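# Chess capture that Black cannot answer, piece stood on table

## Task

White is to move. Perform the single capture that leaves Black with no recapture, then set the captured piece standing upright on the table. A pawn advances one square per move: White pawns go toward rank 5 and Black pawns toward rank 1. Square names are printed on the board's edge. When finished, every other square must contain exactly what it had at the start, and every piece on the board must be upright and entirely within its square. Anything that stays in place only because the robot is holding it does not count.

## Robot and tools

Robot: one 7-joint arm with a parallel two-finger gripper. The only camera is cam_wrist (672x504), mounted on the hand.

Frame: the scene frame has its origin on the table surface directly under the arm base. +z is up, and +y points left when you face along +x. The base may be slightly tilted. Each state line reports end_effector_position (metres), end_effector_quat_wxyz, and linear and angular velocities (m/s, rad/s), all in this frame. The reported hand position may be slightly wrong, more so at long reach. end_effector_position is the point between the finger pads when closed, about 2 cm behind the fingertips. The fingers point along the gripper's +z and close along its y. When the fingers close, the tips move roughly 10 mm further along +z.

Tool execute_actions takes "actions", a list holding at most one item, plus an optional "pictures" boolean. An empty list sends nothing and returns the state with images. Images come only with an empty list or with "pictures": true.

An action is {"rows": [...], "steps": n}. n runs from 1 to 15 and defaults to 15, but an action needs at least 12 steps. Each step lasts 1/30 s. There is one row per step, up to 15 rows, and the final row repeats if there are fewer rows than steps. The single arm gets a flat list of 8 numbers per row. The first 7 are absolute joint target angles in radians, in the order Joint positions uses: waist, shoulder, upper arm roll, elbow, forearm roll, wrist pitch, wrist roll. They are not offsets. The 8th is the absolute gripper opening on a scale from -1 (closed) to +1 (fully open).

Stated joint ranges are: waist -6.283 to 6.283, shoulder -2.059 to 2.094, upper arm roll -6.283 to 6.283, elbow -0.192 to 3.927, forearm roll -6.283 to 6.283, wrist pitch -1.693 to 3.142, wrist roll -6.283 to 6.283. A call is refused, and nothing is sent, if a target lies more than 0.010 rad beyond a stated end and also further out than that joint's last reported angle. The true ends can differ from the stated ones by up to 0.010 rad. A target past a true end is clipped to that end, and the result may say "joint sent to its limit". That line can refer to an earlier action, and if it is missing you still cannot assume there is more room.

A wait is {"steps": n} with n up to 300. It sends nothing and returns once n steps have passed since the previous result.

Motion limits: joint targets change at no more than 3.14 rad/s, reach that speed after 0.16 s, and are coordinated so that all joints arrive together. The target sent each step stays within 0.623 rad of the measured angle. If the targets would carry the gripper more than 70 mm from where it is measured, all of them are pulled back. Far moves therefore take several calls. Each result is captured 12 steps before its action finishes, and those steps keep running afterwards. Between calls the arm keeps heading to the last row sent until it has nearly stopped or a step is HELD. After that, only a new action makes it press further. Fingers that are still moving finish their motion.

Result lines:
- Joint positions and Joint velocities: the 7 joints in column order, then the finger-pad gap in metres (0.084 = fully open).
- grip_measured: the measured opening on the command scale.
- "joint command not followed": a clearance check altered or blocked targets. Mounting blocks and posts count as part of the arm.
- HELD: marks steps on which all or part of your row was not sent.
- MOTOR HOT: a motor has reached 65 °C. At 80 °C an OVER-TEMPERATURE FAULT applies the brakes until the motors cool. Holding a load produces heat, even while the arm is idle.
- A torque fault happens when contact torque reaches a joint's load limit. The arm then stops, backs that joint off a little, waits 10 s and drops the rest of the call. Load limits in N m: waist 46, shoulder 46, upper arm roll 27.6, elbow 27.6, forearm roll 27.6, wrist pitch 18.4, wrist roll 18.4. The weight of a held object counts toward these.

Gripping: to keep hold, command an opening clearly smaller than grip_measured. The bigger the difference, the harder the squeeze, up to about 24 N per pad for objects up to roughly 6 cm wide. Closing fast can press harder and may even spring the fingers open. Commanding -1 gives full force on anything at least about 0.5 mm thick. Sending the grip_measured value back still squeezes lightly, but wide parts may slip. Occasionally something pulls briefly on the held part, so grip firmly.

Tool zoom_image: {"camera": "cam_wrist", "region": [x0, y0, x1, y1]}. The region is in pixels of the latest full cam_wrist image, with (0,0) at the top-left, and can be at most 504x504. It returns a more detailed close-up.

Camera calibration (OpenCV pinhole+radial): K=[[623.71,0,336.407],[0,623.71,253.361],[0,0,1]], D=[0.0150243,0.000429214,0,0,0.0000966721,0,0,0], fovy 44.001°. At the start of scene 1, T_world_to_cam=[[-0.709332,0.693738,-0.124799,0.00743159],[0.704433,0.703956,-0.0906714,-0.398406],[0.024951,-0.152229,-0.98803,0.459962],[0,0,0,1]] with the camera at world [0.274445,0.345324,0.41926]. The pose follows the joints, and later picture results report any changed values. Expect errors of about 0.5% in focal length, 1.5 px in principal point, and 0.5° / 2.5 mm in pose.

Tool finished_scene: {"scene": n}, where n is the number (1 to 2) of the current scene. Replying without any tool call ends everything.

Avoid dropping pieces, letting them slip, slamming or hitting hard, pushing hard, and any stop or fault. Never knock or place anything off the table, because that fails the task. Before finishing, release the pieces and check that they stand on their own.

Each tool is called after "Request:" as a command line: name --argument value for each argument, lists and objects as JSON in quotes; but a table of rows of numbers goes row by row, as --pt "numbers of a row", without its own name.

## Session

Request:
execute_actions --actions '[]'

Scene clock: 0.00 s of 4400.00 s.
end_effector_position=(+0.2629, +0.1298, +0.1455) grip_measured=+1.00 end_effector_quat_wxyz=(-0.546, +0.802, +0.172, -0.170) end_effector_velocity=(+0.000, +0.000, -0.000) end_effector_angular_velocity=(+0.001, -0.001, -0.001)
Joint positions: [ 0.432  0.509 -0.578  0.801  0.942  1.742 -1.44   0.084]
Joint velocities: [ 0.001  0.    -0.    -0.     0.002 -0.    -0.001  0.   ]
camera_calibration (this result's frames):
cam_wrist: T_world_to_cam=[[0.104815, -0.336843, -0.935709, 0.186083], [-0.88564, -0.459622, 0.0662518, 0.351552], [-0.452389, 0.821757, -0.346497, 0.194411], [0, 0, 0, 1]] pos_world=[0.379793, 0.0645029, 0.218192]

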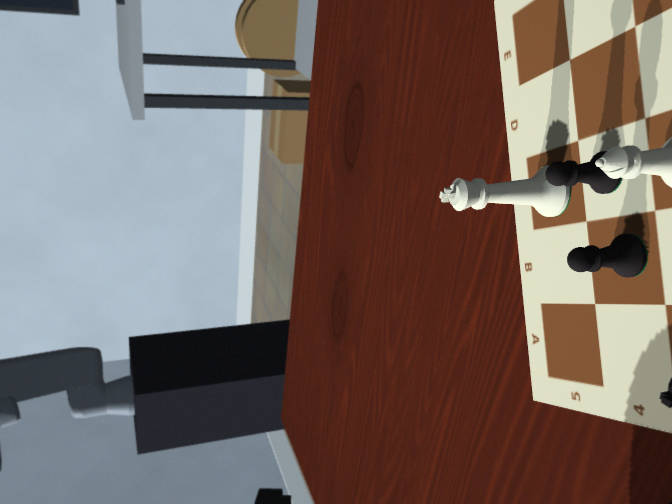

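Request:
execute_actions --actions '[{"rows":[[0.45,0.2,-0.5,0.9,0.8,1.7,-1.7,0],[0.45,0.2,-0.5,0.9,0.8,1.7,-1.7,0],[0.45,0.2,-0.5,0.9,0.8,1.7,-1.7,0],[0.45,0.2,-0.5,0.9,0.8,1.7,-1.7,0],[0.45,0.2,-0.5,0.9,0.8,1.7,-1.7,0],[0.45,0.2,-0.5,0.9,0.8,1.7,-1.7,0],[0.45,0.2,-0.5,0.9,0.8,1.7,-1.7,0],[0.95,-0.15,0,1.15,0,1.19,-3.1,-0.3]],"steps":15}]'

Request:
execute_actions --actions '[{"steps":50}]' --pictures true

Scene clock: 0.80 s of 4400.00 s.
end_effector_position=(+0.2639, +0.1307, +0.1480) grip_measured=+0.62 end_effector_quat_wxyz=(-0.545, +0.801, +0.184, -0.165) end_effector_velocity=(+0.049, +0.039, +0.108) end_effector_angular_velocity=(+0.266, -0.801, +0.604)
Joint positions: [ 0.432  0.497 -0.574  0.803  0.934  1.74  -1.453  0.07 ]
Joint velocities: [ 0.018 -0.46   0.135  0.099 -0.261 -0.085 -0.467 -0.194]
Steps of this call (steps 1 to 21: nothing new was sent; steps 22 to 24: the first 3 steps of this action). Readings (joint positions):
22: [0.432 0.509 -0.578 0.801 0.942 1.742 -1.440]
23: [0.432 0.507 -0.577 0.801 0.940 1.742 -1.442]
24: the state above

Scene clock: 2.47 s of 4400.00 s.
end_effector_position=(+0.3128, +0.3805, +0.3391) grip_measured=-0.32 end_effector_quat_wxyz=(+0.014, -0.394, +0.919, -0.027) end_effector_velocity=(+0.000, +0.001, +0.000) end_effector_angular_velocity=(-0.000, -0.002, +0.005)
Joint positions: [ 0.95 -0.15 -0.    1.15  0.    1.19 -3.1   0.03]
Joint velocities: [ 0.001 -0.     0.001  0.001 -0.002 -0.001 -0.003 -0.   ]
Kept back: nothing.
Steps of this call (steps 1 to 12: the last 12 steps of your previous action; steps 13 to 50: the robot went on to your last target). Readings (joint positions):
1: [0.433 0.474 -0.568 0.809 0.922 1.736 -1.475]
2: [0.435 0.437 -0.558 0.820 0.905 1.731 -1.506]
4: [0.441 0.354 -0.538 0.852 0.871 1.721 -1.570]
8: [0.477 0.234 -0.484 0.905 0.779 1.667 -1.689]
50: the state above
camera_calibration (this result's frames):
cam_wrist: T_world_to_cam=[[-0.734184, 0.67618, -0.0612755, 0.0269566], [0.677688, 0.735329, -0.00543979, -0.421232], [0.0413794, -0.0455195, -0.998106, 0.474626], [0, 0, 0, 1]] pos_world=[0.285615, 0.313121, 0.473087]

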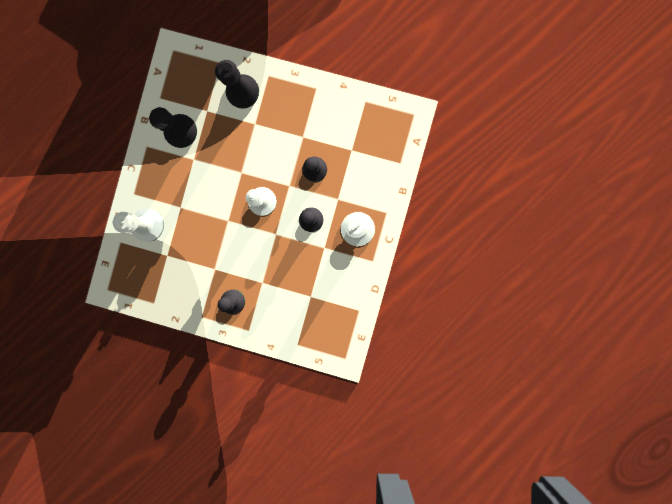

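Request:
zoom_image --camera "cam_wrist" --region '[90, 30, 330, 270]'

Request:
zoom_image --camera "cam_wrist" --region '[190, 130, 430, 370]'

Region (90, 30, 330, 270) of cam_wrist's 672x504 image, scaled by 2.100, with more detail than that image has.

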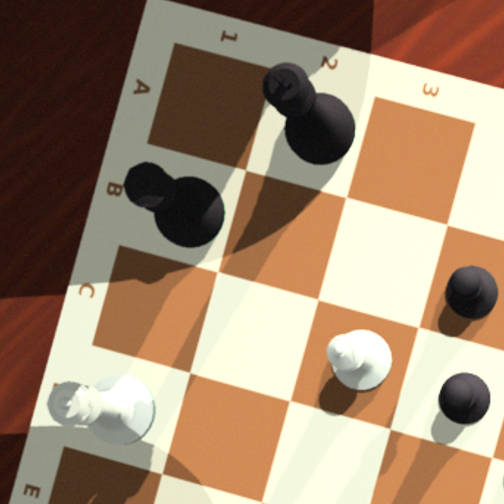

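Region (190, 130, 430, 370) of cam_wrist's 672x504 image, scaled by 2.100, with more detail than that image has.

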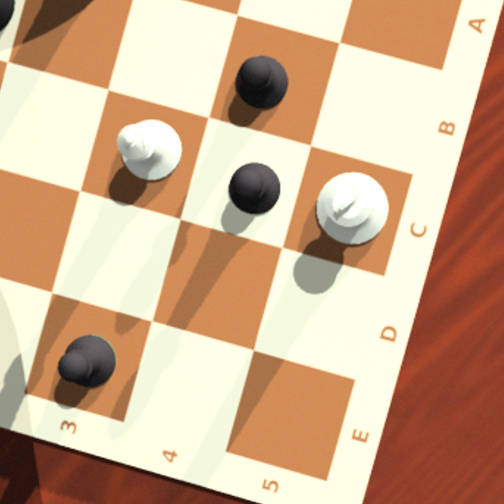

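Request:
execute_actions --actions '[{"rows":[[0.8046,-0.0055,0,0.5355,0,0.4423,-1.419,-0.45]],"steps":15}]'

Request:
execute_actions --actions '[{"steps":42}]' --pictures true

Scene clock: 8.30 s of 4400.00 s.
end_effector_position=(+0.3140, +0.3803, +0.3352) grip_measured=-0.45 end_effector_quat_wxyz=(+0.016, -0.386, +0.922, -0.026) end_effector_velocity=(+0.042, -0.029, -0.166) end_effector_angular_velocity=(+0.081, -0.083, -0.637)
Joint positions: [ 0.947 -0.149  0.001  1.139  0.     1.174 -3.084  0.024]
Joint velocities: [-0.112  0.056  0.024 -0.443  0.002 -0.576  0.555 -0.02 ]
Steps of this call (steps 1 to 15: the robot went on to your last target; steps 16 to 90: nothing new was sent; then 2.73 s passed at rest; steps 91 to 93: the first 3 steps of this action). Readings (joint positions):
91: [0.950 -0.150 0.000 1.150 -0.000 1.190 -3.100]
92: [0.949 -0.150 0.000 1.148 0.000 1.187 -3.097]
93: the state above

Scene clock: 9.70 s of 4400.00 s.
end_effector_position=(+0.3018, +0.2603, +0.1103) grip_measured=-0.47 end_effector_quat_wxyz=(+0.035, +0.486, +0.873, -0.013) end_effector_velocity=(+0.000, -0.000, -0.000) end_effector_angular_velocity=(+0.000, -0.000, -0.005)
Joint positions: [ 0.805 -0.006  0.     0.536 -0.     0.442 -1.419  0.024]
Joint velocities: [-0.001  0.    -0.    -0.     0.    -0.     0.003 -0.   ]
Kept back: nothing.
Steps of this call (steps 1 to 12: the last 12 steps of your previous action; steps 13 to 42: the robot went on to your last target). Readings (joint positions):
1: [0.942 -0.145 0.002 1.117 0.000 1.148 -3.059]
2: [0.934 -0.138 0.002 1.086 0.000 1.116 -3.028]
4: [0.919 -0.119 -0.000 1.019 -0.000 1.054 -2.964]
8: [0.892 -0.092 0.000 0.905 -0.000 0.911 -2.816]
42: the state above
camera_calibration (this result's frames):
cam_wrist: T_world_to_cam=[[0.840361, 0.541945, 0.00943821, -0.361969], [0.540237, -0.838872, 0.0666133, 0.116717], [0.0440182, -0.0508803, -0.997734, 0.241767], [0, 0, 0, 1]] pos_world=[0.230487, 0.306379, 0.236861]

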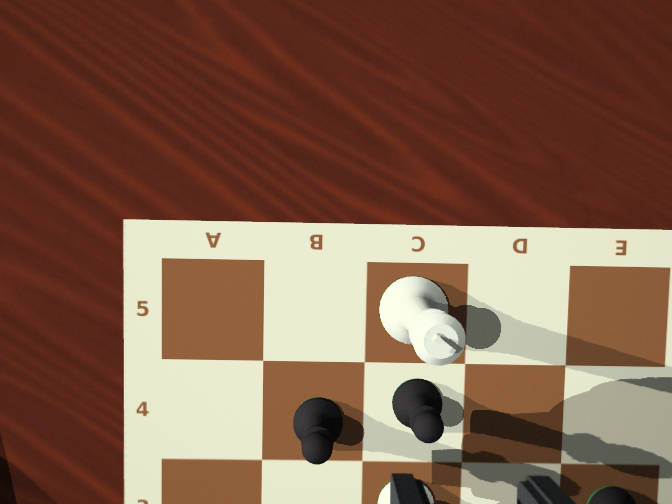

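Request:
execute_actions --actions '[{"rows":[[0.811,0.016,0,0.537,0,0.422,-1.412,-0.45],[0.817,0.0375,0,0.538,0,0.402,-1.406,-0.45],[0.821,0.059,0,0.5395,0,0.382,-1.403,-0.45],[0.822,0.0805,0,0.541,0,0.362,-1.402,-0.45],[0.823,0.102,0,0.543,0,0.342,-1.401,-0.45],[0.824,0.1235,0,0.545,0,0.322,-1.4,-0.45],[0.825,0.145,0,0.547,0,0.303,-1.399,-0.45],[0.826,0.1665,0,0.549,0,0.283,-1.398,-0.45],[0.827,0.188,0,0.551,0,0.263,-1.397,-0.45],[0.828,0.2095,0,0.553,0,0.244,-1.396,-0.45],[0.829,0.231,0,0.5555,0,0.2245,-1.395,-0.45],[0.8303,0.2526,0,0.558,0,0.2054,-1.394,-0.45]],"steps":12}]'

Request:
execute_actions --actions '[{"steps":24}]' --pictures true

Scene clock: 11.77 s of 4400.00 s.
end_effector_position=(+0.3018, +0.2603, +0.1102) grip_measured=-0.47 end_effector_quat_wxyz=(+0.035, +0.486, +0.873, -0.013) end_effector_velocity=(-0.001, +0.001, -0.000) end_effector_angular_velocity=(+0.000, +0.001, +0.001)
Joint positions: [ 0.805 -0.005  0.     0.536  0.     0.442 -1.419  0.024]
Joint velocities: [ 0.    -0.     0.002 -0.     0.001  0.     0.     0.   ]
Kept back: the last 12 steps of this action.
Steps of this call (steps 1 to 30: the robot went on to your last target; steps 31 to 62: nothing new was sent). Readings (joint positions):
1: [0.805 -0.006 0.000 0.536 -0.000 0.442 -1.419]
2: [0.805 -0.006 0.000 0.536 -0.000 0.442 -1.419]
4: [0.805 -0.006 0.000 0.536 -0.000 0.442 -1.419]
8: [0.805 -0.006 0.000 0.536 -0.000 0.442 -1.419]
62: the state above

Scene clock: 12.57 s of 4400.00 s.
end_effector_position=(+0.2993, +0.2644, +0.0377) grip_measured=-0.47 end_effector_quat_wxyz=(+0.035, +0.486, +0.873, -0.011) end_effector_velocity=(-0.002, -0.001, -0.004) end_effector_angular_velocity=(-0.004, +0.005, +0.003)
Joint positions: [ 0.83   0.251 -0.     0.558  0.     0.206 -1.394  0.024]
Joint velocities: [ 0.     0.011  0.002 -0.002  0.    -0.007 -0.001 -0.   ]
Kept back: nothing.
Steps of this call (steps 1 to 12: the last 12 steps of your previous action; steps 13 to 24: the robot went on to your last target). Readings (joint positions):
1: [0.805 -0.005 -0.000 0.536 -0.000 0.442 -1.419]
2: [0.805 -0.004 -0.000 0.536 0.000 0.440 -1.418]
4: [0.810 0.013 -0.001 0.538 0.000 0.422 -1.413]
8: [0.821 0.084 0.001 0.542 -0.000 0.359 -1.403]
24: the state above
camera_calibration (this result's frames):
cam_wrist: T_world_to_cam=[[0.840247, 0.542081, 0.0115109, -0.36147], [0.540397, -0.838991, 0.0637602, 0.126451], [0.0442208, -0.0473539, -0.997899, 0.168663], [0, 0, 0, 1]] pos_world=[0.227932, 0.310025, 0.164407]

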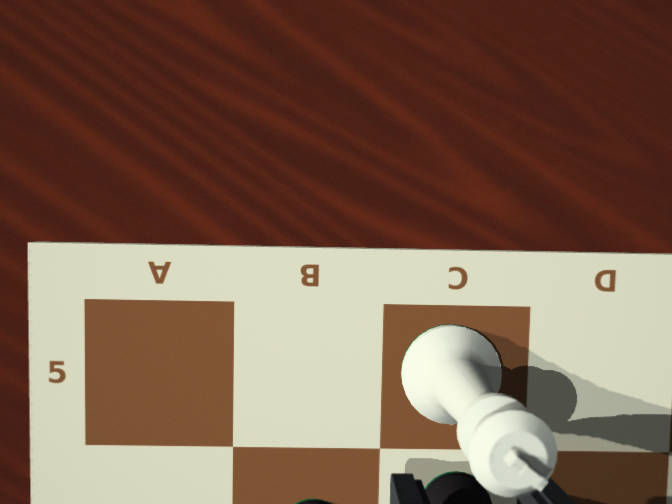

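Request:
execute_actions --actions '[{"rows":[[0.832,0.25,0,0.555,0,0.205,-1.394,-0.45],[0.833,0.2486,0,0.5525,0,0.204,-1.394,-0.5],[0.833,0.2486,0,0.5525,0,0.204,-1.394,-0.55],[0.833,0.2486,0,0.5525,0,0.204,-1.394,-0.6],[0.833,0.2486,0,0.5525,0,0.204,-1.394,-0.64],[0.833,0.2486,0,0.5525,0,0.204,-1.394,-0.68],[0.833,0.2486,0,0.5525,0,0.204,-1.394,-0.72],[0.833,0.2486,0,0.5525,0,0.204,-1.394,-0.75],[0.833,0.2486,0,0.5525,0,0.204,-1.394,-0.79],[0.833,0.2486,0,0.5525,0,0.204,-1.394,-0.85],[0.833,0.2486,0,0.5525,0,0.204,-1.394,-0.92],[0.833,0.2486,0,0.5525,0,0.204,-1.394,-1]],"steps":12}]'

Request:
execute_actions --actions '[{"steps":18}]'

Scene clock: 13.53 s of 4400.00 s.
end_effector_position=(+0.2989, +0.2641, +0.0370) grip_measured=-0.47 end_effector_quat_wxyz=(+0.034, +0.486, +0.873, -0.012) end_effector_velocity=(-0.000, +0.000, -0.000) end_effector_angular_velocity=(-0.001, +0.000, +0.001)
Joint positions: [ 0.83   0.253 -0.     0.558  0.     0.205 -1.394  0.024]
Joint velocities: [-0.     0.     0.001 -0.    -0.002  0.     0.001  0.   ]
Kept back: the last 12 steps of this action.
Steps of this call (steps 1 to 29: the robot went on to your last target). Readings (joint positions):
1: [0.830 0.251 -0.000 0.558 0.000 0.206 -1.394]
2: [0.830 0.251 -0.000 0.558 0.000 0.206 -1.394]
4: [0.830 0.252 -0.000 0.558 0.000 0.206 -1.394]
8: [0.830 0.252 -0.000 0.558 0.000 0.205 -1.394]
29: the state above

Scene clock: 14.13 s of 4400.00 s.
end_effector_position=(+0.2970, +0.2639, +0.0373) grip_measured=-0.78 end_effector_quat_wxyz=(+0.034, +0.485, +0.874, -0.012) end_effector_velocity=(+0.000, -0.000, +0.000) end_effector_angular_velocity=(+0.000, -0.001, -0.002)
Joint positions: [ 0.833  0.249 -0.     0.553  0.     0.204 -1.394  0.01 ]
Joint velocities: [-0.     0.    -0.001  0.     0.    -0.     0.     0.   ]
Kept back: nothing.
Steps of this call (steps 1 to 12: the last 12 steps of your previous action; steps 13 to 15: the robot went on to your last target; steps 16 to 18: nothing new was sent). Readings (joint positions):
1: [0.830 0.253 -0.000 0.558 -0.000 0.205 -1.394]
2: [0.831 0.252 -0.000 0.558 0.000 0.205 -1.394]
4: [0.832 0.251 -0.000 0.555 0.000 0.205 -1.394]
8: [0.833 0.249 0.000 0.553 -0.000 0.204 -1.394]
18: the state above
The arm was judged still, so your last target was given up. Only a new action makes it travel on or press farther. Fingers that are still opening or closing keep moving.

Request:
execute_actions --actions '[{"rows":[[0.833,0.232,0,0.551,0,0.219,-1.394,-1],[0.832,0.21,0,0.549,0,0.239,-1.394,-1],[0.831,0.19,0,0.549,0,0.259,-1.394,-1],[0.828,0.19,0,0.575,0,0.285,-1.394,-1],[0.823,0.212,0,0.62,0,0.308,-1.394,-1],[0.817,0.243,0,0.675,0,0.333,-1.394,-1],[0.811,0.275,0,0.73,0,0.356,-1.394,-1],[0.804,0.307,0,0.785,0,0.379,-1.394,-1],[0.797,0.339,0,0.84,0,0.403,-1.394,-1],[0.79,0.371,0,0.895,0,0.426,-1.394,-1],[0.784,0.403,0,0.95,0,0.45,-1.394,-1],[0.778,0.435,0,1.005,0,0.473,-1.394,-1],[0.772,0.465,0,1.055,0,0.494,-1.394,-1],[0.766,0.49,0,1.097,0,0.511,-1.394,-1],[0.7633,0.505,0,1.122,0,0.521,-1.394,-1]]}]'

Request:
execute_actions --actions '[{"rows":[[0.7633,0.505,0,1.122,0,0.521,-1.394,-1],[0.7633,0.505,0,1.122,0,0.521,-1.394,-1],[0.7633,0.505,0,1.122,0,0.521,-1.394,-1],[0.7633,0.512,0,1.123,0,0.515,-1.394,-1],[0.7633,0.519,0,1.124,0,0.509,-1.394,-1],[0.7633,0.526,0,1.125,0,0.503,-1.394,-1],[0.7633,0.533,0,1.1257,0,0.497,-1.394,-1],[0.7633,0.539,0,1.1265,0,0.492,-1.394,-1],[0.7633,0.545,0,1.1272,0,0.4866,-1.394,-1],[0.7633,0.5495,0,1.1278,0,0.4827,-1.394,-1]],"steps":12}]'

Request:
execute_actions --actions '[{"steps":28}]' --pictures true

Scene clock: 15.77 s of 4400.00 s.
end_effector_position=(+0.2964, +0.2636, +0.0389) grip_measured=-0.78 end_effector_quat_wxyz=(+0.034, +0.485, +0.874, -0.013) end_effector_velocity=(-0.009, -0.004, +0.057) end_effector_angular_velocity=(-0.029, +0.032, -0.005)
Joint positions: [ 0.833  0.242  0.     0.551 -0.     0.212 -1.394  0.01 ]
Joint velocities: [-0.004 -0.223  0.002 -0.039 -0.001  0.228  0.001 -0.   ]
Steps of this call (steps 1 to 46: nothing new was sent; steps 47 to 49: the first 3 steps of this action). Readings (joint positions):
47: [0.833 0.249 -0.000 0.552 -0.000 0.204 -1.394]
48: [0.833 0.247 0.000 0.552 0.000 0.206 -1.394]
49: the state above

Scene clock: 16.17 s of 4400.00 s.
end_effector_position=(+0.3842, +0.3153, +0.0574) grip_measured=-0.78 end_effector_quat_wxyz=(+0.036, +0.503, +0.863, -0.012) end_effector_velocity=(+0.337, +0.163, -0.020) end_effector_angular_velocity=(-0.019, -0.004, -0.176)
Joint positions: [ 0.789  0.379 -0.     0.908  0.     0.429 -1.394  0.01 ]
Joint velocities: [-0.175  0.849 -0.001  1.452  0.     0.626 -0.     0.   ]
Kept back: the last 12 steps of this action.
Steps of this call (steps 1 to 12: the last 12 steps of your previous action). Readings (joint positions):
1: [0.833 0.232 0.000 0.550 -0.000 0.221 -1.394]
2: [0.832 0.220 0.000 0.551 -0.000 0.234 -1.394]
4: [0.829 0.207 0.000 0.574 -0.000 0.267 -1.394]
8: [0.812 0.269 0.000 0.717 -0.000 0.345 -1.394]
12: the state above

Scene clock: 17.10 s of 4400.00 s.
end_effector_position=(+0.4329, +0.3349, +0.0354) grip_measured=-0.78 end_effector_quat_wxyz=(+0.037, +0.515, +0.857, -0.014) end_effector_velocity=(+0.001, -0.002, -0.001) end_effector_angular_velocity=(-0.002, +0.001, -0.004)
Joint positions: [ 0.763  0.549  0.     1.128 -0.     0.483 -1.394  0.01 ]
Joint velocities: [-0.002  0.002 -0.001 -0.     0.     0.     0.001 -0.   ]
Kept back: nothing.
Steps of this call (steps 1 to 12: the last 12 steps of your previous action; steps 13 to 28: the robot went on to your last target). Readings (joint positions):
1: [0.783 0.408 -0.000 0.956 0.000 0.450 -1.394]
2: [0.778 0.435 -0.000 1.003 0.000 0.470 -1.394]
4: [0.769 0.476 -0.001 1.071 0.000 0.497 -1.394]
8: [0.764 0.511 -0.000 1.114 0.000 0.506 -1.394]
28: the state above
camera_calibration (this result's frames):
cam_wrist: T_world_to_cam=[[0.874476, 0.484921, 0.0119909, -0.507572], [0.483021, -0.872786, 0.0702601, 0.149454], [0.044536, -0.0556489, -0.997457, 0.166403], [0, 0, 0, 1]] pos_world=[0.364259, 0.385834, 0.161565]

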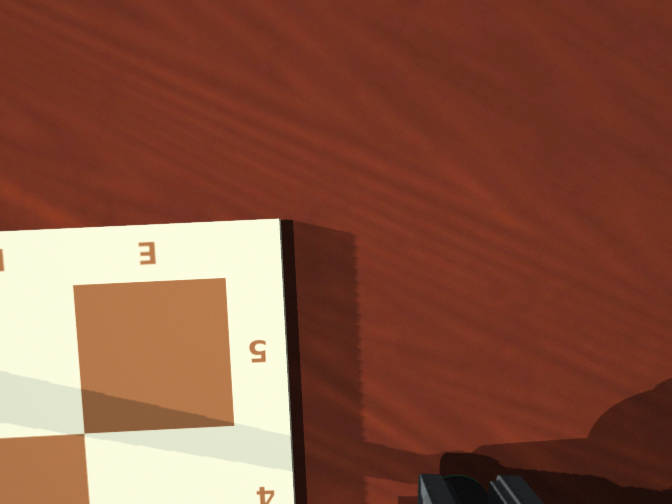

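Request:
execute_actions --actions '[{"rows":[[0.7633,0.551,0,1.128,0,0.4814,-1.394,-1],[0.7633,0.5525,0,1.1282,0,0.4801,-1.394,-1],[0.7633,0.554,0,1.1284,0,0.4788,-1.394,-1],[0.7633,0.5555,0,1.1286,0,0.4775,-1.394,-1]],"steps":12}]'

Request:
execute_actions --actions '[{"steps":20}]'

Scene clock: 17.47 s of 4400.00 s.
end_effector_position=(+0.4329, +0.3349, +0.0353) grip_measured=-0.78 end_effector_quat_wxyz=(+0.037, +0.515, +0.857, -0.014) end_effector_velocity=(+0.000, -0.001, -0.000) end_effector_angular_velocity=(-0.001, +0.001, -0.000)
Joint positions: [ 0.763  0.549  0.     1.128 -0.     0.483 -1.394  0.01 ]
Joint velocities: [-0.002  0.001  0.001  0.     0.     0.    -0.001  0.   ]
Kept back: the last 12 steps of this action.
Steps of this call (steps 1 to 11: the robot went on to your last target). Readings (joint positions):
1: [0.763 0.549 0.000 1.128 -0.000 0.483 -1.394]
2: [0.763 0.549 0.000 1.128 -0.000 0.483 -1.394]
4: [0.763 0.549 0.000 1.128 -0.000 0.483 -1.394]
8: [0.763 0.549 0.000 1.128 0.000 0.483 -1.394]
11: the state above

Scene clock: 18.13 s of 4400.00 s.
end_effector_position=(+0.4328, +0.3346, +0.0328) grip_measured=-0.78 end_effector_quat_wxyz=(+0.037, +0.515, +0.857, -0.014) end_effector_velocity=(+0.001, -0.001, -0.000) end_effector_angular_velocity=(-0.001, -0.001, -0.002)
Joint positions: [ 0.763  0.555  0.     1.129 -0.     0.478 -1.394  0.01 ]
Joint velocities: [-0.     0.001 -0.002  0.001 -0.001 -0.    -0.     0.   ]
Kept back: nothing.
Steps of this call (steps 1 to 12: the last 12 steps of your previous action; steps 13 to 15: the robot went on to your last target; steps 16 to 20: nothing new was sent). Readings (joint positions):
1: [0.763 0.549 0.000 1.128 0.000 0.483 -1.394]
2: [0.763 0.550 -0.000 1.128 -0.000 0.482 -1.394]
4: [0.763 0.551 -0.000 1.128 0.000 0.481 -1.394]
8: [0.763 0.555 0.000 1.128 -0.000 0.478 -1.394]
20: the state above
The arm was judged still, so your last target was given up. Only a new action makes it travel on or press farther. Fingers that are still opening or closing keep moving.

No contact yet; 1.5 mm more.

Request:
execute_actions --actions '[{"rows":[[0.7633,0.557,0,1.1288,0,0.4762,-1.394,-1],[0.7633,0.558,0,1.1289,0,0.4753,-1.394,-1],[0.7633,0.559,0,1.129,0,0.4744,-1.394,-1]],"steps":12}]'

Request:
execute_actions --actions '[{"steps":18}]' --pictures true

Scene clock: 18.47 s of 4400.00 s.
end_effector_position=(+0.4328, +0.3346, +0.0328) grip_measured=-0.78 end_effector_quat_wxyz=(+0.037, +0.515, +0.857, -0.014) end_effector_velocity=(-0.000, -0.000, -0.000) end_effector_angular_velocity=(+0.000, +0.000, -0.001)
Joint positions: [ 0.763  0.555 -0.     1.129 -0.     0.478 -1.394  0.01 ]
Joint velocities: [-0.     0.    -0.    -0.     0.001 -0.     0.    -0.   ]
Kept back: the last 12 steps of this action.
Steps of this call (steps 1 to 10: nothing new was sent). Readings (joint positions):
1: [0.763 0.555 0.000 1.129 -0.000 0.478 -1.394]
2: [0.763 0.555 0.000 1.129 -0.000 0.478 -1.394]
4: [0.763 0.555 -0.000 1.129 -0.000 0.478 -1.394]
8: [0.763 0.555 -0.000 1.129 0.000 0.478 -1.394]
10: the state above

Scene clock: 19.07 s of 4400.00 s.
end_effector_position=(+0.4329, +0.3344, +0.0314) grip_measured=-0.78 end_effector_quat_wxyz=(+0.037, +0.515, +0.857, -0.014) end_effector_velocity=(+0.000, -0.000, +0.000) end_effector_angular_velocity=(+0.001, +0.000, -0.002)
Joint positions: [ 0.763  0.559 -0.     1.129 -0.     0.474 -1.394  0.01 ]
Joint velocities: [-0.001 -0.     0.    -0.     0.001 -0.     0.    -0.   ]
Kept back: nothing.
Steps of this call (steps 1 to 12: the last 12 steps of your previous action; steps 13 to 15: the robot went on to your last target; steps 16 to 18: nothing new was sent). Readings (joint positions):
1: [0.763 0.555 -0.000 1.129 -0.000 0.477 -1.394]
2: [0.763 0.556 -0.000 1.129 -0.000 0.477 -1.394]
4: [0.763 0.557 -0.000 1.129 0.000 0.476 -1.394]
8: [0.763 0.559 -0.000 1.129 -0.000 0.475 -1.394]
18: the state above
The arm was judged still, so your last target was given up. Only a new action makes it travel on or press farther. Fingers that are still opening or closing keep moving.
camera_calibration (this result's frames):
cam_wrist: T_world_to_cam=[[0.874515, 0.484848, 0.0120533, -0.507304], [0.482943, -0.872826, 0.0702908, 0.149365], [0.0446008, -0.0556493, -0.997454, 0.162418], [0, 0, 0, 1]] pos_world=[0.364267, 0.385374, 0.15762]

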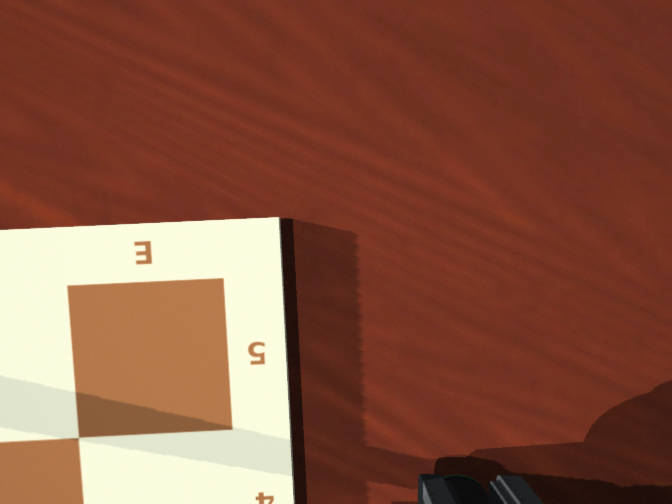

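Request:
execute_actions --actions '[{"rows":[[0.7633,0.5605,0,1.1292,0,0.4731,-1.394,-1],[0.7633,0.562,0,1.1294,0,0.4718,-1.394,-1],[0.7633,0.5635,0,1.1296,0,0.4705,-1.394,-1]],"steps":12}]'

Request:
execute_actions --actions '[{"steps":18}]'

Scene clock: 19.60 s of 4400.00 s.
end_effector_position=(+0.4329, +0.3344, +0.0314) grip_measured=-0.78 end_effector_quat_wxyz=(+0.037, +0.515, +0.857, -0.014) end_effector_velocity=(+0.001, -0.000, +0.001) end_effector_angular_velocity=(+0.000, -0.002, -0.000)
Joint positions: [ 0.763  0.559 -0.     1.129 -0.     0.474 -1.394  0.01 ]
Joint velocities: [-0.001 -0.001 -0.001  0.    -0.001 -0.    -0.001  0.   ]
Kept back: the last 12 steps of this action.
Steps of this call (steps 1 to 16: nothing new was sent). Readings (joint positions):
1: [0.763 0.559 -0.000 1.129 -0.000 0.474 -1.394]
2: [0.763 0.559 -0.000 1.129 -0.000 0.474 -1.394]
4: [0.763 0.559 -0.000 1.129 -0.000 0.474 -1.394]
8: [0.763 0.559 -0.000 1.129 -0.000 0.474 -1.394]
16: the state above

Scene clock: 20.20 s of 4400.00 s.
end_effector_position=(+0.4336, +0.3348, +0.0306) grip_measured=-0.78 end_effector_quat_wxyz=(+0.038, +0.515, +0.857, -0.013) end_effector_velocity=(+0.001, -0.000, +0.000) end_effector_angular_velocity=(-0.000, -0.002, -0.000)
Joint positions: [ 0.763  0.562 -0.     1.13  -0.     0.47  -1.394  0.01 ]
Joint velocities: [ 0.     0.    -0.001  0.001 -0.    -0.001 -0.     0.   ]
Kept back: nothing.
Steps of this call (steps 1 to 12: the last 12 steps of your previous action; steps 13 to 15: the robot went on to your last target; steps 16 to 18: nothing new was sent). Readings (joint positions):
1: [0.763 0.559 -0.000 1.129 -0.000 0.474 -1.394]
2: [0.763 0.559 -0.000 1.129 -0.000 0.474 -1.394]
4: [0.763 0.560 -0.000 1.130 -0.000 0.473 -1.394]
8: [0.763 0.561 -0.000 1.130 -0.000 0.471 -1.394]
18: the state above
The arm was judged still, so your last target was given up. Only a new action makes it travel on or press farther. Fingers that are still opening or closing keep moving.

Request:
execute_actions --actions '[{"rows":[[0.7633,0.561,0,1.1293,0,0.4727,-1.394,-1],[0.7633,0.561,0,1.1293,0,0.4727,-1.394,-1],[0.7633,0.561,0,1.1293,0,0.4727,-1.394,-0.9],[0.7633,0.561,0,1.1293,0,0.4727,-1.394,-0.82],[0.7633,0.561,0,1.1293,0,0.4727,-1.394,-0.78],[0.7633,0.561,0,1.1293,0,0.4727,-1.394,-0.76],[0.7633,0.561,0,1.1293,0,0.4727,-1.394,-0.74],[0.7633,0.561,0,1.1293,0,0.4727,-1.394,-0.72],[0.7633,0.561,0,1.1293,0,0.4727,-1.394,-0.68],[0.7633,0.561,0,1.1293,0,0.4727,-1.394,-0.6],[0.7633,0.561,0,1.1293,0,0.4727,-1.394,-0.5],[0.7633,0.561,0,1.1293,0,0.4727,-1.394,-0.4]],"steps":13}]'

Request:
execute_actions --actions '[{"rows":[[0.7633,0.55,0,1.128,0,0.482,-1.394,-0.4],[0.7633,0.535,0,1.126,0,0.495,-1.394,-0.4],[0.7633,0.515,0,1.124,0,0.513,-1.394,-0.4],[0.7633,0.49,0,1.12,0,0.534,-1.394,-0.35],[0.7633,0.46,0,1.11,0,0.554,-1.394,-0.3],[0.77,0.42,0,1.08,0,0.564,-1.39,-0.3],[0.78,0.37,0,1.04,0,0.572,-1.385,-0.3],[0.795,0.315,0,0.99,0,0.575,-1.38,-0.3],[0.81,0.26,0,0.93,0,0.57,-1.37,-0.3],[0.825,0.205,0,0.87,0,0.565,-1.36,-0.3],[0.84,0.15,0,0.81,0,0.558,-1.35,-0.3],[0.855,0.1,0,0.75,0,0.548,-1.34,-0.3],[0.87,0.055,0,0.69,0,0.531,-1.335,-0.3],[0.888,0.01,0,0.62,0,0.505,-1.325,-0.3],[0.9053,-0.0219,0,0.5464,0,0.4623,-1.319,-0.3]]}]'

Request:
execute_actions --actions '[{"steps":32}]' --pictures true

Scene clock: 22.87 s of 4400.00 s.
end_effector_position=(+0.4328, +0.3342, +0.0295) grip_measured=-0.78 end_effector_quat_wxyz=(+0.037, +0.515, +0.857, -0.014) end_effector_velocity=(-0.000, -0.000, +0.000) end_effector_angular_velocity=(-0.000, +0.002, -0.004)
Joint positions: [ 0.763  0.564 -0.     1.13  -0.     0.47  -1.394  0.01 ]
Joint velocities: [-0.001 -0.001  0.001 -0.001  0.001  0.002  0.003  0.   ]
Steps of this call (steps 1 to 79: nothing new was sent; step 80: the first step of this action). Readings (joint positions):
80: the state above

Scene clock: 23.37 s of 4400.00 s.
end_effector_position=(+0.4302, +0.3327, +0.0297) grip_measured=-0.42 end_effector_quat_wxyz=(+0.035, +0.514, +0.857, -0.018) end_effector_velocity=(+0.010, +0.010, +0.078) end_effector_angular_velocity=(+0.011, -0.018, -0.006)
Joint positions: [ 0.764  0.559  0.     1.126  0.     0.479 -1.394  0.026]
Joint velocities: [-0.004 -0.178 -0.005 -0.013  0.002  0.145 -0.001  0.002]
Steps of this call (steps 1 to 12: the last 12 steps of your previous action; steps 13 to 15: the first 3 steps of this action). Readings (joint positions):
13: [0.764 0.566 0.001 1.124 0.000 0.475 -1.394]
14: [0.764 0.564 0.001 1.126 0.000 0.476 -1.394]
15: the state above

Scene clock: 24.43 s of 4400.00 s.
end_effector_position=(+0.2777, +0.2927, +0.1152) grip_measured=-0.32 end_effector_quat_wxyz=(+0.032, +0.486, +0.873, -0.008) end_effector_velocity=(-0.002, -0.001, -0.000) end_effector_angular_velocity=(-0.001, +0.000, -0.000)
Joint positions: [ 0.905 -0.021 -0.     0.547  0.     0.462 -1.319  0.03 ]
Joint velocities: [ 0.001 -0.005  0.    -0.006 -0.001 -0.001  0.002 -0.   ]
Kept back: nothing.
Steps of this call (steps 1 to 12: the last 12 steps of your previous action; steps 13 to 32: the robot went on to your last target). Readings (joint positions):
1: [0.763 0.552 0.000 1.125 0.000 0.486 -1.394]
2: [0.763 0.540 0.000 1.124 0.000 0.496 -1.394]
4: [0.764 0.505 0.000 1.117 0.000 0.521 -1.394]
8: [0.782 0.373 -0.002 1.033 0.000 0.558 -1.384]
32: the state above
camera_calibration (this result's frames):
cam_wrist: T_world_to_cam=[[0.840485, 0.541639, 0.0145304, -0.359887], [0.540194, -0.839724, 0.0552592, 0.158161], [0.0421321, -0.0385954, -0.998366, 0.246339], [0, 0, 0, 1]] pos_world=[0.206663, 0.337248, 0.242426]

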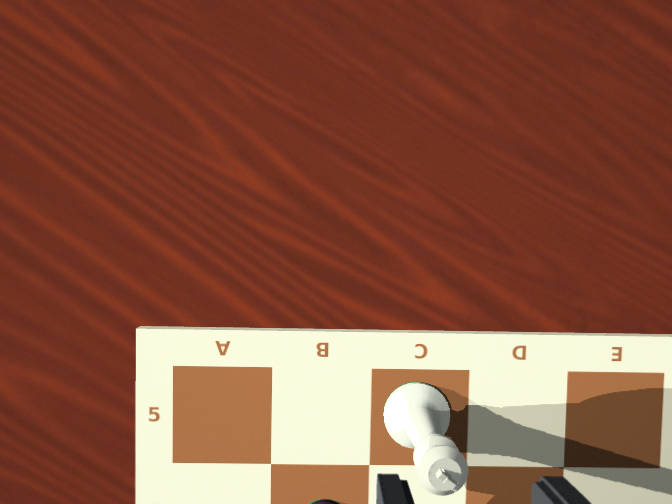

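Request:
execute_actions --actions '[{"rows":[[0.906,-0.004,0,0.5465,0,0.4445,-1.318,-0.3],[0.907,0.014,0,0.547,0,0.427,-1.317,-0.3],[0.908,0.032,0,0.5475,0,0.4095,-1.316,-0.3],[0.9086,0.05,0,0.548,0,0.392,-1.315,-0.3],[0.9094,0.068,0,0.5485,0,0.3745,-1.315,-0.3],[0.910,0.086,0,0.549,0,0.357,-1.314,-0.3],[0.911,0.104,0,0.55,0,0.34,-1.313,-0.3],[0.912,0.122,0,0.551,0,0.323,-1.312,-0.3],[0.913,0.14,0,0.552,0,0.306,-1.311,-0.3],[0.9135,0.1588,0,0.5528,0,0.288,-1.3105,-0.3]],"steps":12}]'

Request:
execute_actions --actions '[{"rows":[[0.9135,0.1588,0,0.5528,0,0.288,-1.3105,-0.3],[0.9135,0.1588,0,0.5528,0,0.288,-1.3105,-0.3],[0.9135,0.1588,0,0.5528,0,0.288,-1.3105,-0.3],[0.9135,0.1588,0,0.5528,0,0.288,-1.3105,-0.3],[0.9135,0.1588,0,0.5528,0,0.288,-1.3105,-0.3],[0.9135,0.1588,0,0.5528,0,0.288,-1.3105,-0.38],[0.9135,0.1588,0,0.5528,0,0.288,-1.3105,-0.45],[0.9135,0.1588,0,0.5528,0,0.288,-1.3105,-0.51],[0.9135,0.1588,0,0.5528,0,0.288,-1.3105,-0.56],[0.9135,0.1588,0,0.5528,0,0.288,-1.3105,-0.6],[0.9135,0.1588,0,0.5528,0,0.288,-1.3105,-0.64],[0.9135,0.1588,0,0.5528,0,0.288,-1.3105,-0.69],[0.9135,0.1588,0,0.5528,0,0.288,-1.3105,-0.76],[0.9135,0.1588,0,0.5528,0,0.288,-1.3105,-0.85],[0.9135,0.1588,0,0.5528,0,0.288,-1.3105,-0.95]],"steps":15}]'

Request:
execute_actions --actions '[{"steps":18}]' --pictures true

Scene clock: 26.53 s of 4400.00 s.
end_effector_position=(+0.2774, +0.2927, +0.1152) grip_measured=-0.32 end_effector_quat_wxyz=(+0.032, +0.486, +0.873, -0.008) end_effector_velocity=(+0.001, -0.000, +0.000) end_effector_angular_velocity=(+0.001, -0.001, -0.002)
Joint positions: [ 0.905 -0.022  0.     0.546 -0.     0.462 -1.319  0.03 ]
Joint velocities: [-0.001 -0.001 -0.001  0.     0.001  0.     0.     0.   ]
Kept back: the last 12 steps of this action.
Steps of this call (steps 1 to 15: the robot went on to your last target; steps 16 to 63: nothing new was sent). Readings (joint positions):
1: [0.905 -0.021 -0.000 0.547 0.000 0.462 -1.319]
2: [0.905 -0.021 -0.000 0.547 0.000 0.462 -1.319]
4: [0.905 -0.022 -0.000 0.547 0.000 0.462 -1.319]
8: [0.905 -0.022 -0.000 0.547 0.000 0.462 -1.319]
63: the state above

Scene clock: 27.03 s of 4400.00 s.
end_effector_position=(+0.2765, +0.2916, +0.0640) grip_measured=-0.32 end_effector_quat_wxyz=(+0.031, +0.486, +0.873, -0.010) end_effector_velocity=(+0.005, +0.004, -0.029) end_effector_angular_velocity=(+0.021, -0.020, -0.002)
Joint positions: [ 0.913  0.151  0.     0.551 -0.     0.299 -1.311  0.03 ]
Joint velocities: [ 0.003  0.112 -0.001  0.012  0.    -0.129  0.006  0.   ]
Steps of this call (steps 1 to 12: the last 12 steps of your previous action; steps 13 to 15: the first 3 steps of this action). Readings (joint positions):
13: [0.913 0.137 0.000 0.551 -0.000 0.312 -1.312]
14: [0.913 0.146 0.000 0.551 -0.000 0.304 -1.311]
15: the state above

Scene clock: 27.63 s of 4400.00 s.
end_effector_position=(+0.2776, +0.2927, +0.0624) grip_measured=-0.69 end_effector_quat_wxyz=(+0.031, +0.486, +0.873, -0.008) end_effector_velocity=(-0.000, +0.000, -0.000) end_effector_angular_velocity=(+0.001, +0.000, -0.002)
Joint positions: [ 0.913  0.158 -0.     0.553  0.     0.288 -1.311  0.014]
Joint velocities: [ 0.001  0.     0.     0.     0.002 -0.     0.001 -0.   ]
Kept back: nothing.
Steps of this call (steps 1 to 12: the last 12 steps of your previous action; steps 13 to 18: the robot went on to your last target). Readings (joint positions):
1: [0.913 0.154 0.000 0.552 -0.000 0.295 -1.311]
2: [0.913 0.155 0.000 0.552 -0.000 0.293 -1.311]
4: [0.913 0.156 -0.000 0.553 0.000 0.290 -1.311]
8: [0.913 0.158 -0.000 0.553 0.000 0.288 -1.311]
18: the state above
camera_calibration (this result's frames):
cam_wrist: T_world_to_cam=[[0.84042, 0.541728, 0.0149946, -0.359058], [0.540308, -0.839719, 0.054217, 0.161136], [0.0419621, -0.0374633, -0.998417, 0.1934], [0, 0, 0, 1]] pos_world=[0.206581, 0.337066, 0.189741]

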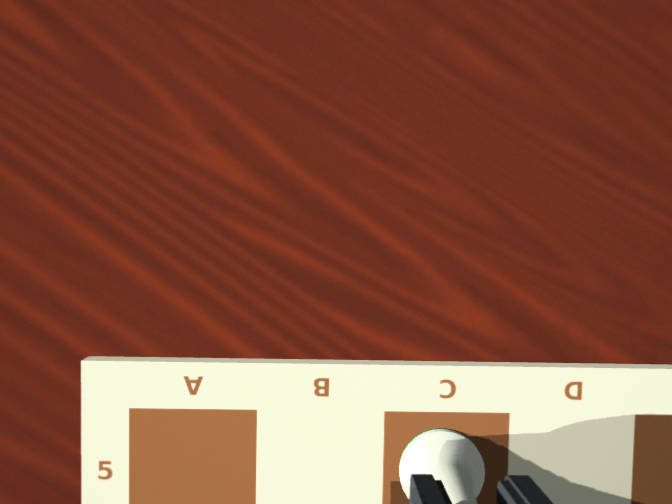

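Request:
execute_actions --actions '[{"rows":[[0.9135,0.15,0,0.552,0,0.296,-1.3105,-0.95],[0.913,0.14,0,0.5515,0,0.3055,-1.311,-0.95],[0.911,0.131,0,0.551,0,0.314,-1.313,-0.95],[0.903,0.129,0,0.549,0,0.3145,-1.321,-0.95],[0.892,0.128,0,0.547,0,0.314,-1.332,-0.95],[0.88,0.1275,0,0.545,0,0.313,-1.344,-0.95],[0.868,0.127,0,0.5425,0,0.312,-1.356,-0.95],[0.856,0.126,0,0.54,0,0.3115,-1.368,-0.95],[0.844,0.1255,0,0.538,0,0.311,-1.38,-0.95],[0.832,0.125,0,0.5355,0,0.31,-1.392,-0.95],[0.823,0.125,0,0.534,0,0.309,-1.401,-0.95],[0.82,0.127,0,0.533,0,0.306,-1.403,-0.95],[0.82,0.133,0,0.5333,0,0.3005,-1.403,-0.95],[0.8205,0.139,0,0.5337,0,0.295,-1.403,-0.95],[0.821,0.145,0,0.534,0,0.289,-1.403,-0.95]]}]'

Request:
execute_actions --actions '[{"steps":26}]' --pictures true

Scene clock: 29.20 s of 4400.00 s.
end_effector_position=(+0.2769, +0.2921, +0.0629) grip_measured=-0.69 end_effector_quat_wxyz=(+0.031, +0.486, +0.873, -0.009) end_effector_velocity=(-0.018, -0.016, +0.022) end_effector_angular_velocity=(-0.046, +0.045, +0.001)
Joint positions: [ 0.913  0.155  0.     0.552  0.     0.293 -1.311  0.014]
Joint velocities: [-0.003 -0.111  0.004 -0.039  0.     0.136 -0.005 -0.   ]
Steps of this call (steps 1 to 15: the robot went on to your last target; steps 16 to 44: nothing new was sent; steps 45 to 47: the first 3 steps of this action). Readings (joint positions):
45: [0.913 0.159 -0.000 0.553 -0.000 0.288 -1.310]
46: [0.913 0.158 -0.000 0.553 0.000 0.289 -1.310]
47: the state above

Scene clock: 30.07 s of 4400.00 s.
end_effector_position=(+0.2982, +0.2615, +0.0652) grip_measured=-0.69 end_effector_quat_wxyz=(+0.035, +0.486, +0.873, -0.012) end_effector_velocity=(-0.001, -0.000, -0.001) end_effector_angular_velocity=(-0.001, +0.001, +0.001)
Joint positions: [ 0.821  0.145  0.     0.534 -0.     0.289 -1.403  0.014]
Joint velocities: [-0.001  0.002  0.002 -0.     0.    -0.001 -0.     0.   ]
Kept back: nothing.
Steps of this call (steps 1 to 12: the last 12 steps of your previous action; steps 13 to 26: the robot went on to your last target). Readings (joint positions):
1: [0.913 0.151 0.000 0.551 -0.000 0.298 -1.311]
2: [0.912 0.145 0.001 0.550 -0.000 0.303 -1.313]
4: [0.903 0.135 0.001 0.549 -0.000 0.309 -1.323]
8: [0.864 0.128 -0.000 0.542 0.000 0.311 -1.360]
26: the state above
camera_calibration (this result's frames):
cam_wrist: T_world_to_cam=[[0.840212, 0.542158, 0.0104048, -0.359219], [0.540482, -0.838857, 0.064794, 0.122673], [0.0438568, -0.048817, -0.997844, 0.196542], [0, 0, 0, 1]] pos_world=[0.226898, 0.307253, 0.191908]

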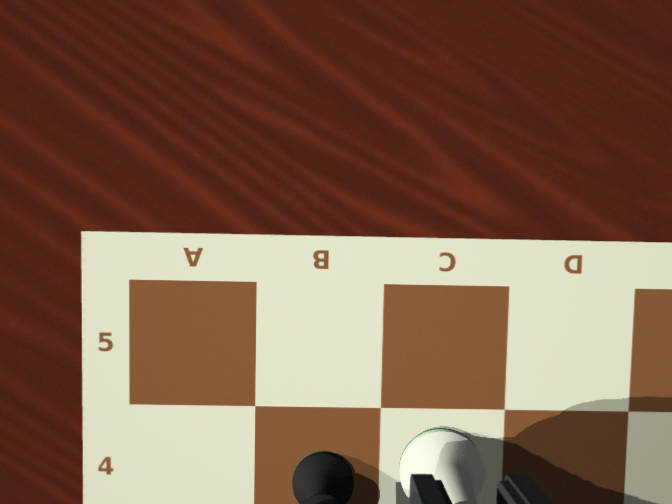

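Request:
execute_actions --actions '[{"rows":[[0.821,0.147,0,0.534,0,0.287,-1.403,-0.95],[0.821,0.149,0,0.5342,0,0.285,-1.403,-0.95],[0.821,0.151,0,0.5344,0,0.2835,-1.403,-0.95],[0.821,0.153,0,0.5346,0,0.282,-1.403,-0.95],[0.821,0.1545,0,0.5348,0,0.2805,-1.403,-0.95]],"steps":15}]'

Request:
execute_actions --actions '[]'

Scene clock: 32.70 s of 4400.00 s.
end_effector_position=(+0.2983, +0.2614, +0.0650) grip_measured=-0.69 end_effector_quat_wxyz=(+0.035, +0.486, +0.873, -0.012) end_effector_velocity=(+0.001, +0.000, -0.008) end_effector_angular_velocity=(+0.002, -0.003, +0.001)
Joint positions: [ 0.821  0.146 -0.     0.534  0.     0.288 -1.403  0.014]
Joint velocities: [ 0.001  0.029 -0.     0.003 -0.001 -0.03   0.001  0.   ]
Steps of this call (steps 1 to 15: the robot went on to your last target; steps 16 to 76: nothing new was sent; steps 77 to 79: the first 3 steps of this action). Readings (joint positions):
77: [0.821 0.145 -0.000 0.534 -0.000 0.289 -1.403]
78: [0.821 0.145 -0.000 0.534 -0.000 0.289 -1.403]
79: the state above

Scene clock: 33.10 s of 4400.00 s.
end_effector_position=(+0.2983, +0.2611, +0.0626) grip_measured=-0.69 end_effector_quat_wxyz=(+0.035, +0.486, +0.873, -0.012) end_effector_velocity=(+0.000, +0.000, +0.000) end_effector_angular_velocity=(+0.001, -0.001, -0.000)
Joint positions: [ 0.821  0.154 -0.     0.535  0.     0.281 -1.403  0.014]
Joint velocities: [-0.001 -0.     0.001 -0.     0.    -0.001  0.     0.   ]
Kept back: nothing.
Steps of this call (steps 1 to 12: the last 12 steps of your previous action). Readings (joint positions):
1: [0.821 0.147 -0.000 0.534 0.000 0.287 -1.403]
2: [0.821 0.149 -0.000 0.534 0.000 0.285 -1.403]
4: [0.821 0.152 0.000 0.534 -0.000 0.283 -1.403]
8: [0.821 0.154 0.000 0.535 -0.000 0.281 -1.403]
12: the state above
camera_calibration (this result's frames):
cam_wrist: T_world_to_cam=[[0.84036, 0.541933, 0.0101815, -0.359043], [0.540265, -0.838991, 0.0648713, 0.122598], [0.0436982, -0.0490145, -0.997842, 0.193965], [0, 0, 0, 1]] pos_world=[0.227014, 0.306943, 0.189249]

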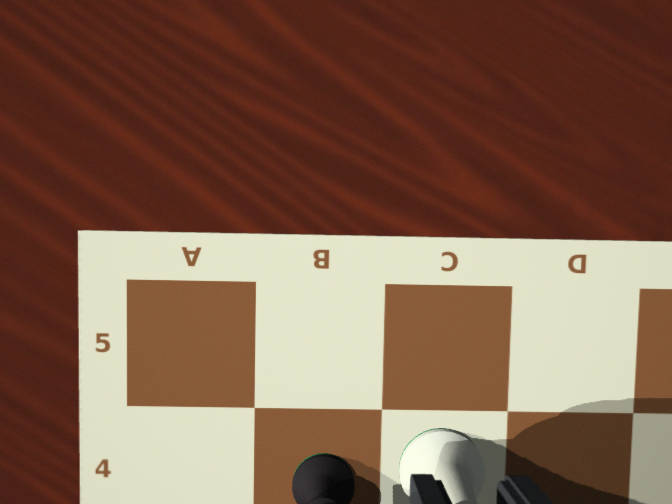

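Request:
execute_actions --actions '[{"rows":[[0.821,0.156,0,0.5348,0,0.279,-1.403,-0.95],[0.821,0.156,0,0.5348,0,0.279,-1.403,-0.95],[0.821,0.156,0,0.5348,0,0.279,-1.403,-0.9],[0.821,0.156,0,0.5348,0,0.279,-1.403,-0.8],[0.821,0.156,0,0.5348,0,0.279,-1.403,-0.74],[0.821,0.156,0,0.5348,0,0.279,-1.403,-0.7],[0.821,0.156,0,0.5348,0,0.279,-1.403,-0.67],[0.821,0.156,0,0.5348,0,0.279,-1.403,-0.64],[0.821,0.156,0,0.5348,0,0.279,-1.403,-0.6],[0.821,0.156,0,0.5348,0,0.279,-1.403,-0.55],[0.821,0.156,0,0.5348,0,0.279,-1.403,-0.5],[0.821,0.156,0,0.5348,0,0.279,-1.403,-0.42],[0.821,0.156,0,0.5348,0,0.279,-1.403,-0.35]],"steps":15}]'

Request:
execute_actions --actions '[{"rows":[[0.821,0.156,0,0.5348,0,0.279,-1.403,-0.35],[0.821,0.15,0,0.5346,0,0.285,-1.403,-0.35],[0.821,0.14,0,0.534,0,0.294,-1.403,-0.35],[0.821,0.125,0,0.534,0,0.309,-1.403,-0.35],[0.821,0.11,0,0.533,0,0.323,-1.403,-0.35],[0.821,0.09,0,0.533,0,0.343,-1.403,-0.35],[0.821,0.07,0,0.532,0,0.362,-1.403,-0.35],[0.821,0.05,0,0.532,0,0.382,-1.403,-0.35],[0.821,0.03,0,0.531,0,0.401,-1.403,-0.35],[0.821,0.01,0,0.531,0,0.421,-1.403,-0.35],[0.821,-0.01,0,0.53,0,0.44,-1.403,-0.35],[0.821,-0.03,0,0.53,0,0.46,-1.403,-0.35]],"steps":13}]'

Request:
execute_actions --actions '[{"rows":[[0.815,-0.04,0,0.58,0,0.52,-1.5,-0.35],[0.81,-0.05,0,0.64,0,0.59,-1.6,-0.35],[0.80,-0.06,0,0.7,0,0.66,-1.7,-0.35],[0.79,-0.065,0,0.76,0,0.73,-1.8,-0.35],[0.78,-0.07,0,0.82,0,0.79,-1.9,-0.35],[0.77,-0.075,0,0.88,0,0.86,-2.0,-0.35],[0.76,-0.08,0,0.94,0,0.92,-2.1,-0.35],[0.75,-0.085,0,1.0,0,0.99,-2.2,-0.35],[0.75,-0.09,0,1.05,0,1.04,-2.3,-0.35],[0.75,-0.095,0,1.1,0,1.1,-2.4,-0.35],[0.75,-0.1,0,1.15,0,1.15,-2.5,-0.35]],"steps":15}]'

Request:
execute_actions --actions '[{"steps":20}]' --pictures true

Scene clock: 34.40 s of 4400.00 s.
end_effector_position=(+0.2983, +0.2611, +0.0624) grip_measured=-0.69 end_effector_quat_wxyz=(+0.035, +0.486, +0.873, -0.012) end_effector_velocity=(+0.001, -0.001, -0.003) end_effector_angular_velocity=(+0.001, -0.002, -0.001)
Joint positions: [ 0.821  0.155 -0.     0.535 -0.     0.28  -1.403  0.014]
Joint velocities: [-0.002  0.011 -0.001  0.002 -0.001 -0.011 -0.001  0.   ]
Steps of this call (steps 1 to 15: the robot went on to your last target; steps 16 to 36: nothing new was sent; steps 37 to 39: the first 3 steps of this action). Readings (joint positions):
37: [0.821 0.155 -0.000 0.535 0.000 0.280 -1.403]
38: [0.821 0.155 -0.000 0.535 -0.000 0.280 -1.403]
39: the state above

Scene clock: 34.83 s of 4400.00 s.
end_effector_position=(+0.2981, +0.2610, +0.0620) grip_measured=-0.37 end_effector_quat_wxyz=(+0.035, +0.486, +0.873, -0.012) end_effector_velocity=(+0.001, +0.002, +0.001) end_effector_angular_velocity=(+0.004, -0.004, -0.001)
Joint positions: [ 0.821  0.156  0.     0.535 -0.     0.279 -1.403  0.028]
Joint velocities: [ 0.001 -0.003 -0.001  0.002  0.001 -0.     0.001  0.005]
Steps of this call (steps 1 to 12: the last 12 steps of your previous action; step 13: the first step of this action). Readings (joint positions):
13: the state above

Scene clock: 35.33 s of 4400.00 s.
end_effector_position=(+0.2979, +0.2654, +0.1137) grip_measured=-0.37 end_effector_quat_wxyz=(+0.034, +0.480, +0.877, -0.014) end_effector_velocity=(+0.017, +0.014, +0.125) end_effector_angular_velocity=(-0.142, +0.158, +0.503)
Joint positions: [ 0.82  -0.017  0.     0.539 -0.     0.458 -1.418  0.028]
Joint velocities: [-0.03  -0.275  0.005  0.256 -0.001  0.707 -0.541 -0.   ]
Steps of this call (steps 1 to 12: the last 12 steps of your previous action; steps 13 to 15: the first 3 steps of this action). Readings (joint positions):
13: [0.821 0.009 -0.000 0.531 0.000 0.420 -1.403]
14: [0.821 -0.006 -0.000 0.533 0.000 0.437 -1.406]
15: the state above

Scene clock: 36.00 s of 4400.00 s.
end_effector_position=(+0.3832, +0.3178, +0.3142) grip_measured=-0.37 end_effector_quat_wxyz=(+0.029, +0.026, +0.999, -0.028) end_effector_velocity=(+0.036, +0.017, +0.201) end_effector_angular_velocity=(-0.006, -0.014, +0.804)
Joint positions: [ 0.753 -0.098 -0.     1.118 -0.     1.111 -2.433  0.028]
Joint velocities: [-0.047 -0.077 -0.004  0.477  0.     0.481 -0.852  0.   ]
Kept back: nothing.
Steps of this call (steps 1 to 12: the last 12 steps of your previous action; steps 13 to 20: the robot went on to your last target). Readings (joint positions):
1: [0.819 -0.025 0.000 0.551 -0.000 0.485 -1.444]
2: [0.816 -0.032 0.000 0.573 -0.000 0.519 -1.485]
4: [0.808 -0.043 0.001 0.636 -0.000 0.589 -1.591]
8: [0.788 -0.059 -0.000 0.765 0.000 0.727 -1.801]
20: the state above
camera_calibration (this result's frames):
cam_wrist: T_world_to_cam=[[0.0376999, 0.997709, -0.0561806, -0.280068], [0.998077, -0.034826, 0.0512838, -0.318827], [0.0492097, -0.058006, -0.997103, 0.444647], [0, 0, 0, 1]] pos_world=[0.306892, 0.294115, 0.443975]

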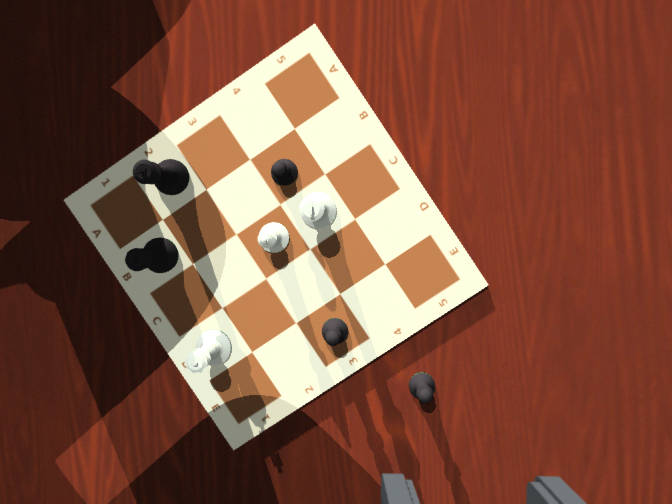

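Request:
zoom_image --camera "cam_wrist" --region '[240,140,500,430]'

Region (240, 140, 500, 430) of cam_wrist's 672x504 image, scaled by 1.738, with more detail than that image has; it fills the left 452 columns of this view, and the rest is white.

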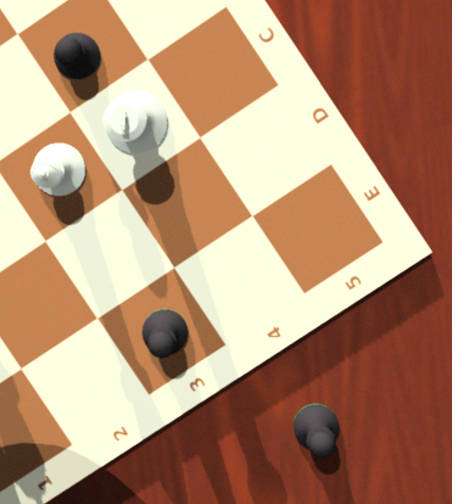

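All upright.

Request:
finished_scene --scene 2

The scene is finished: the task was done.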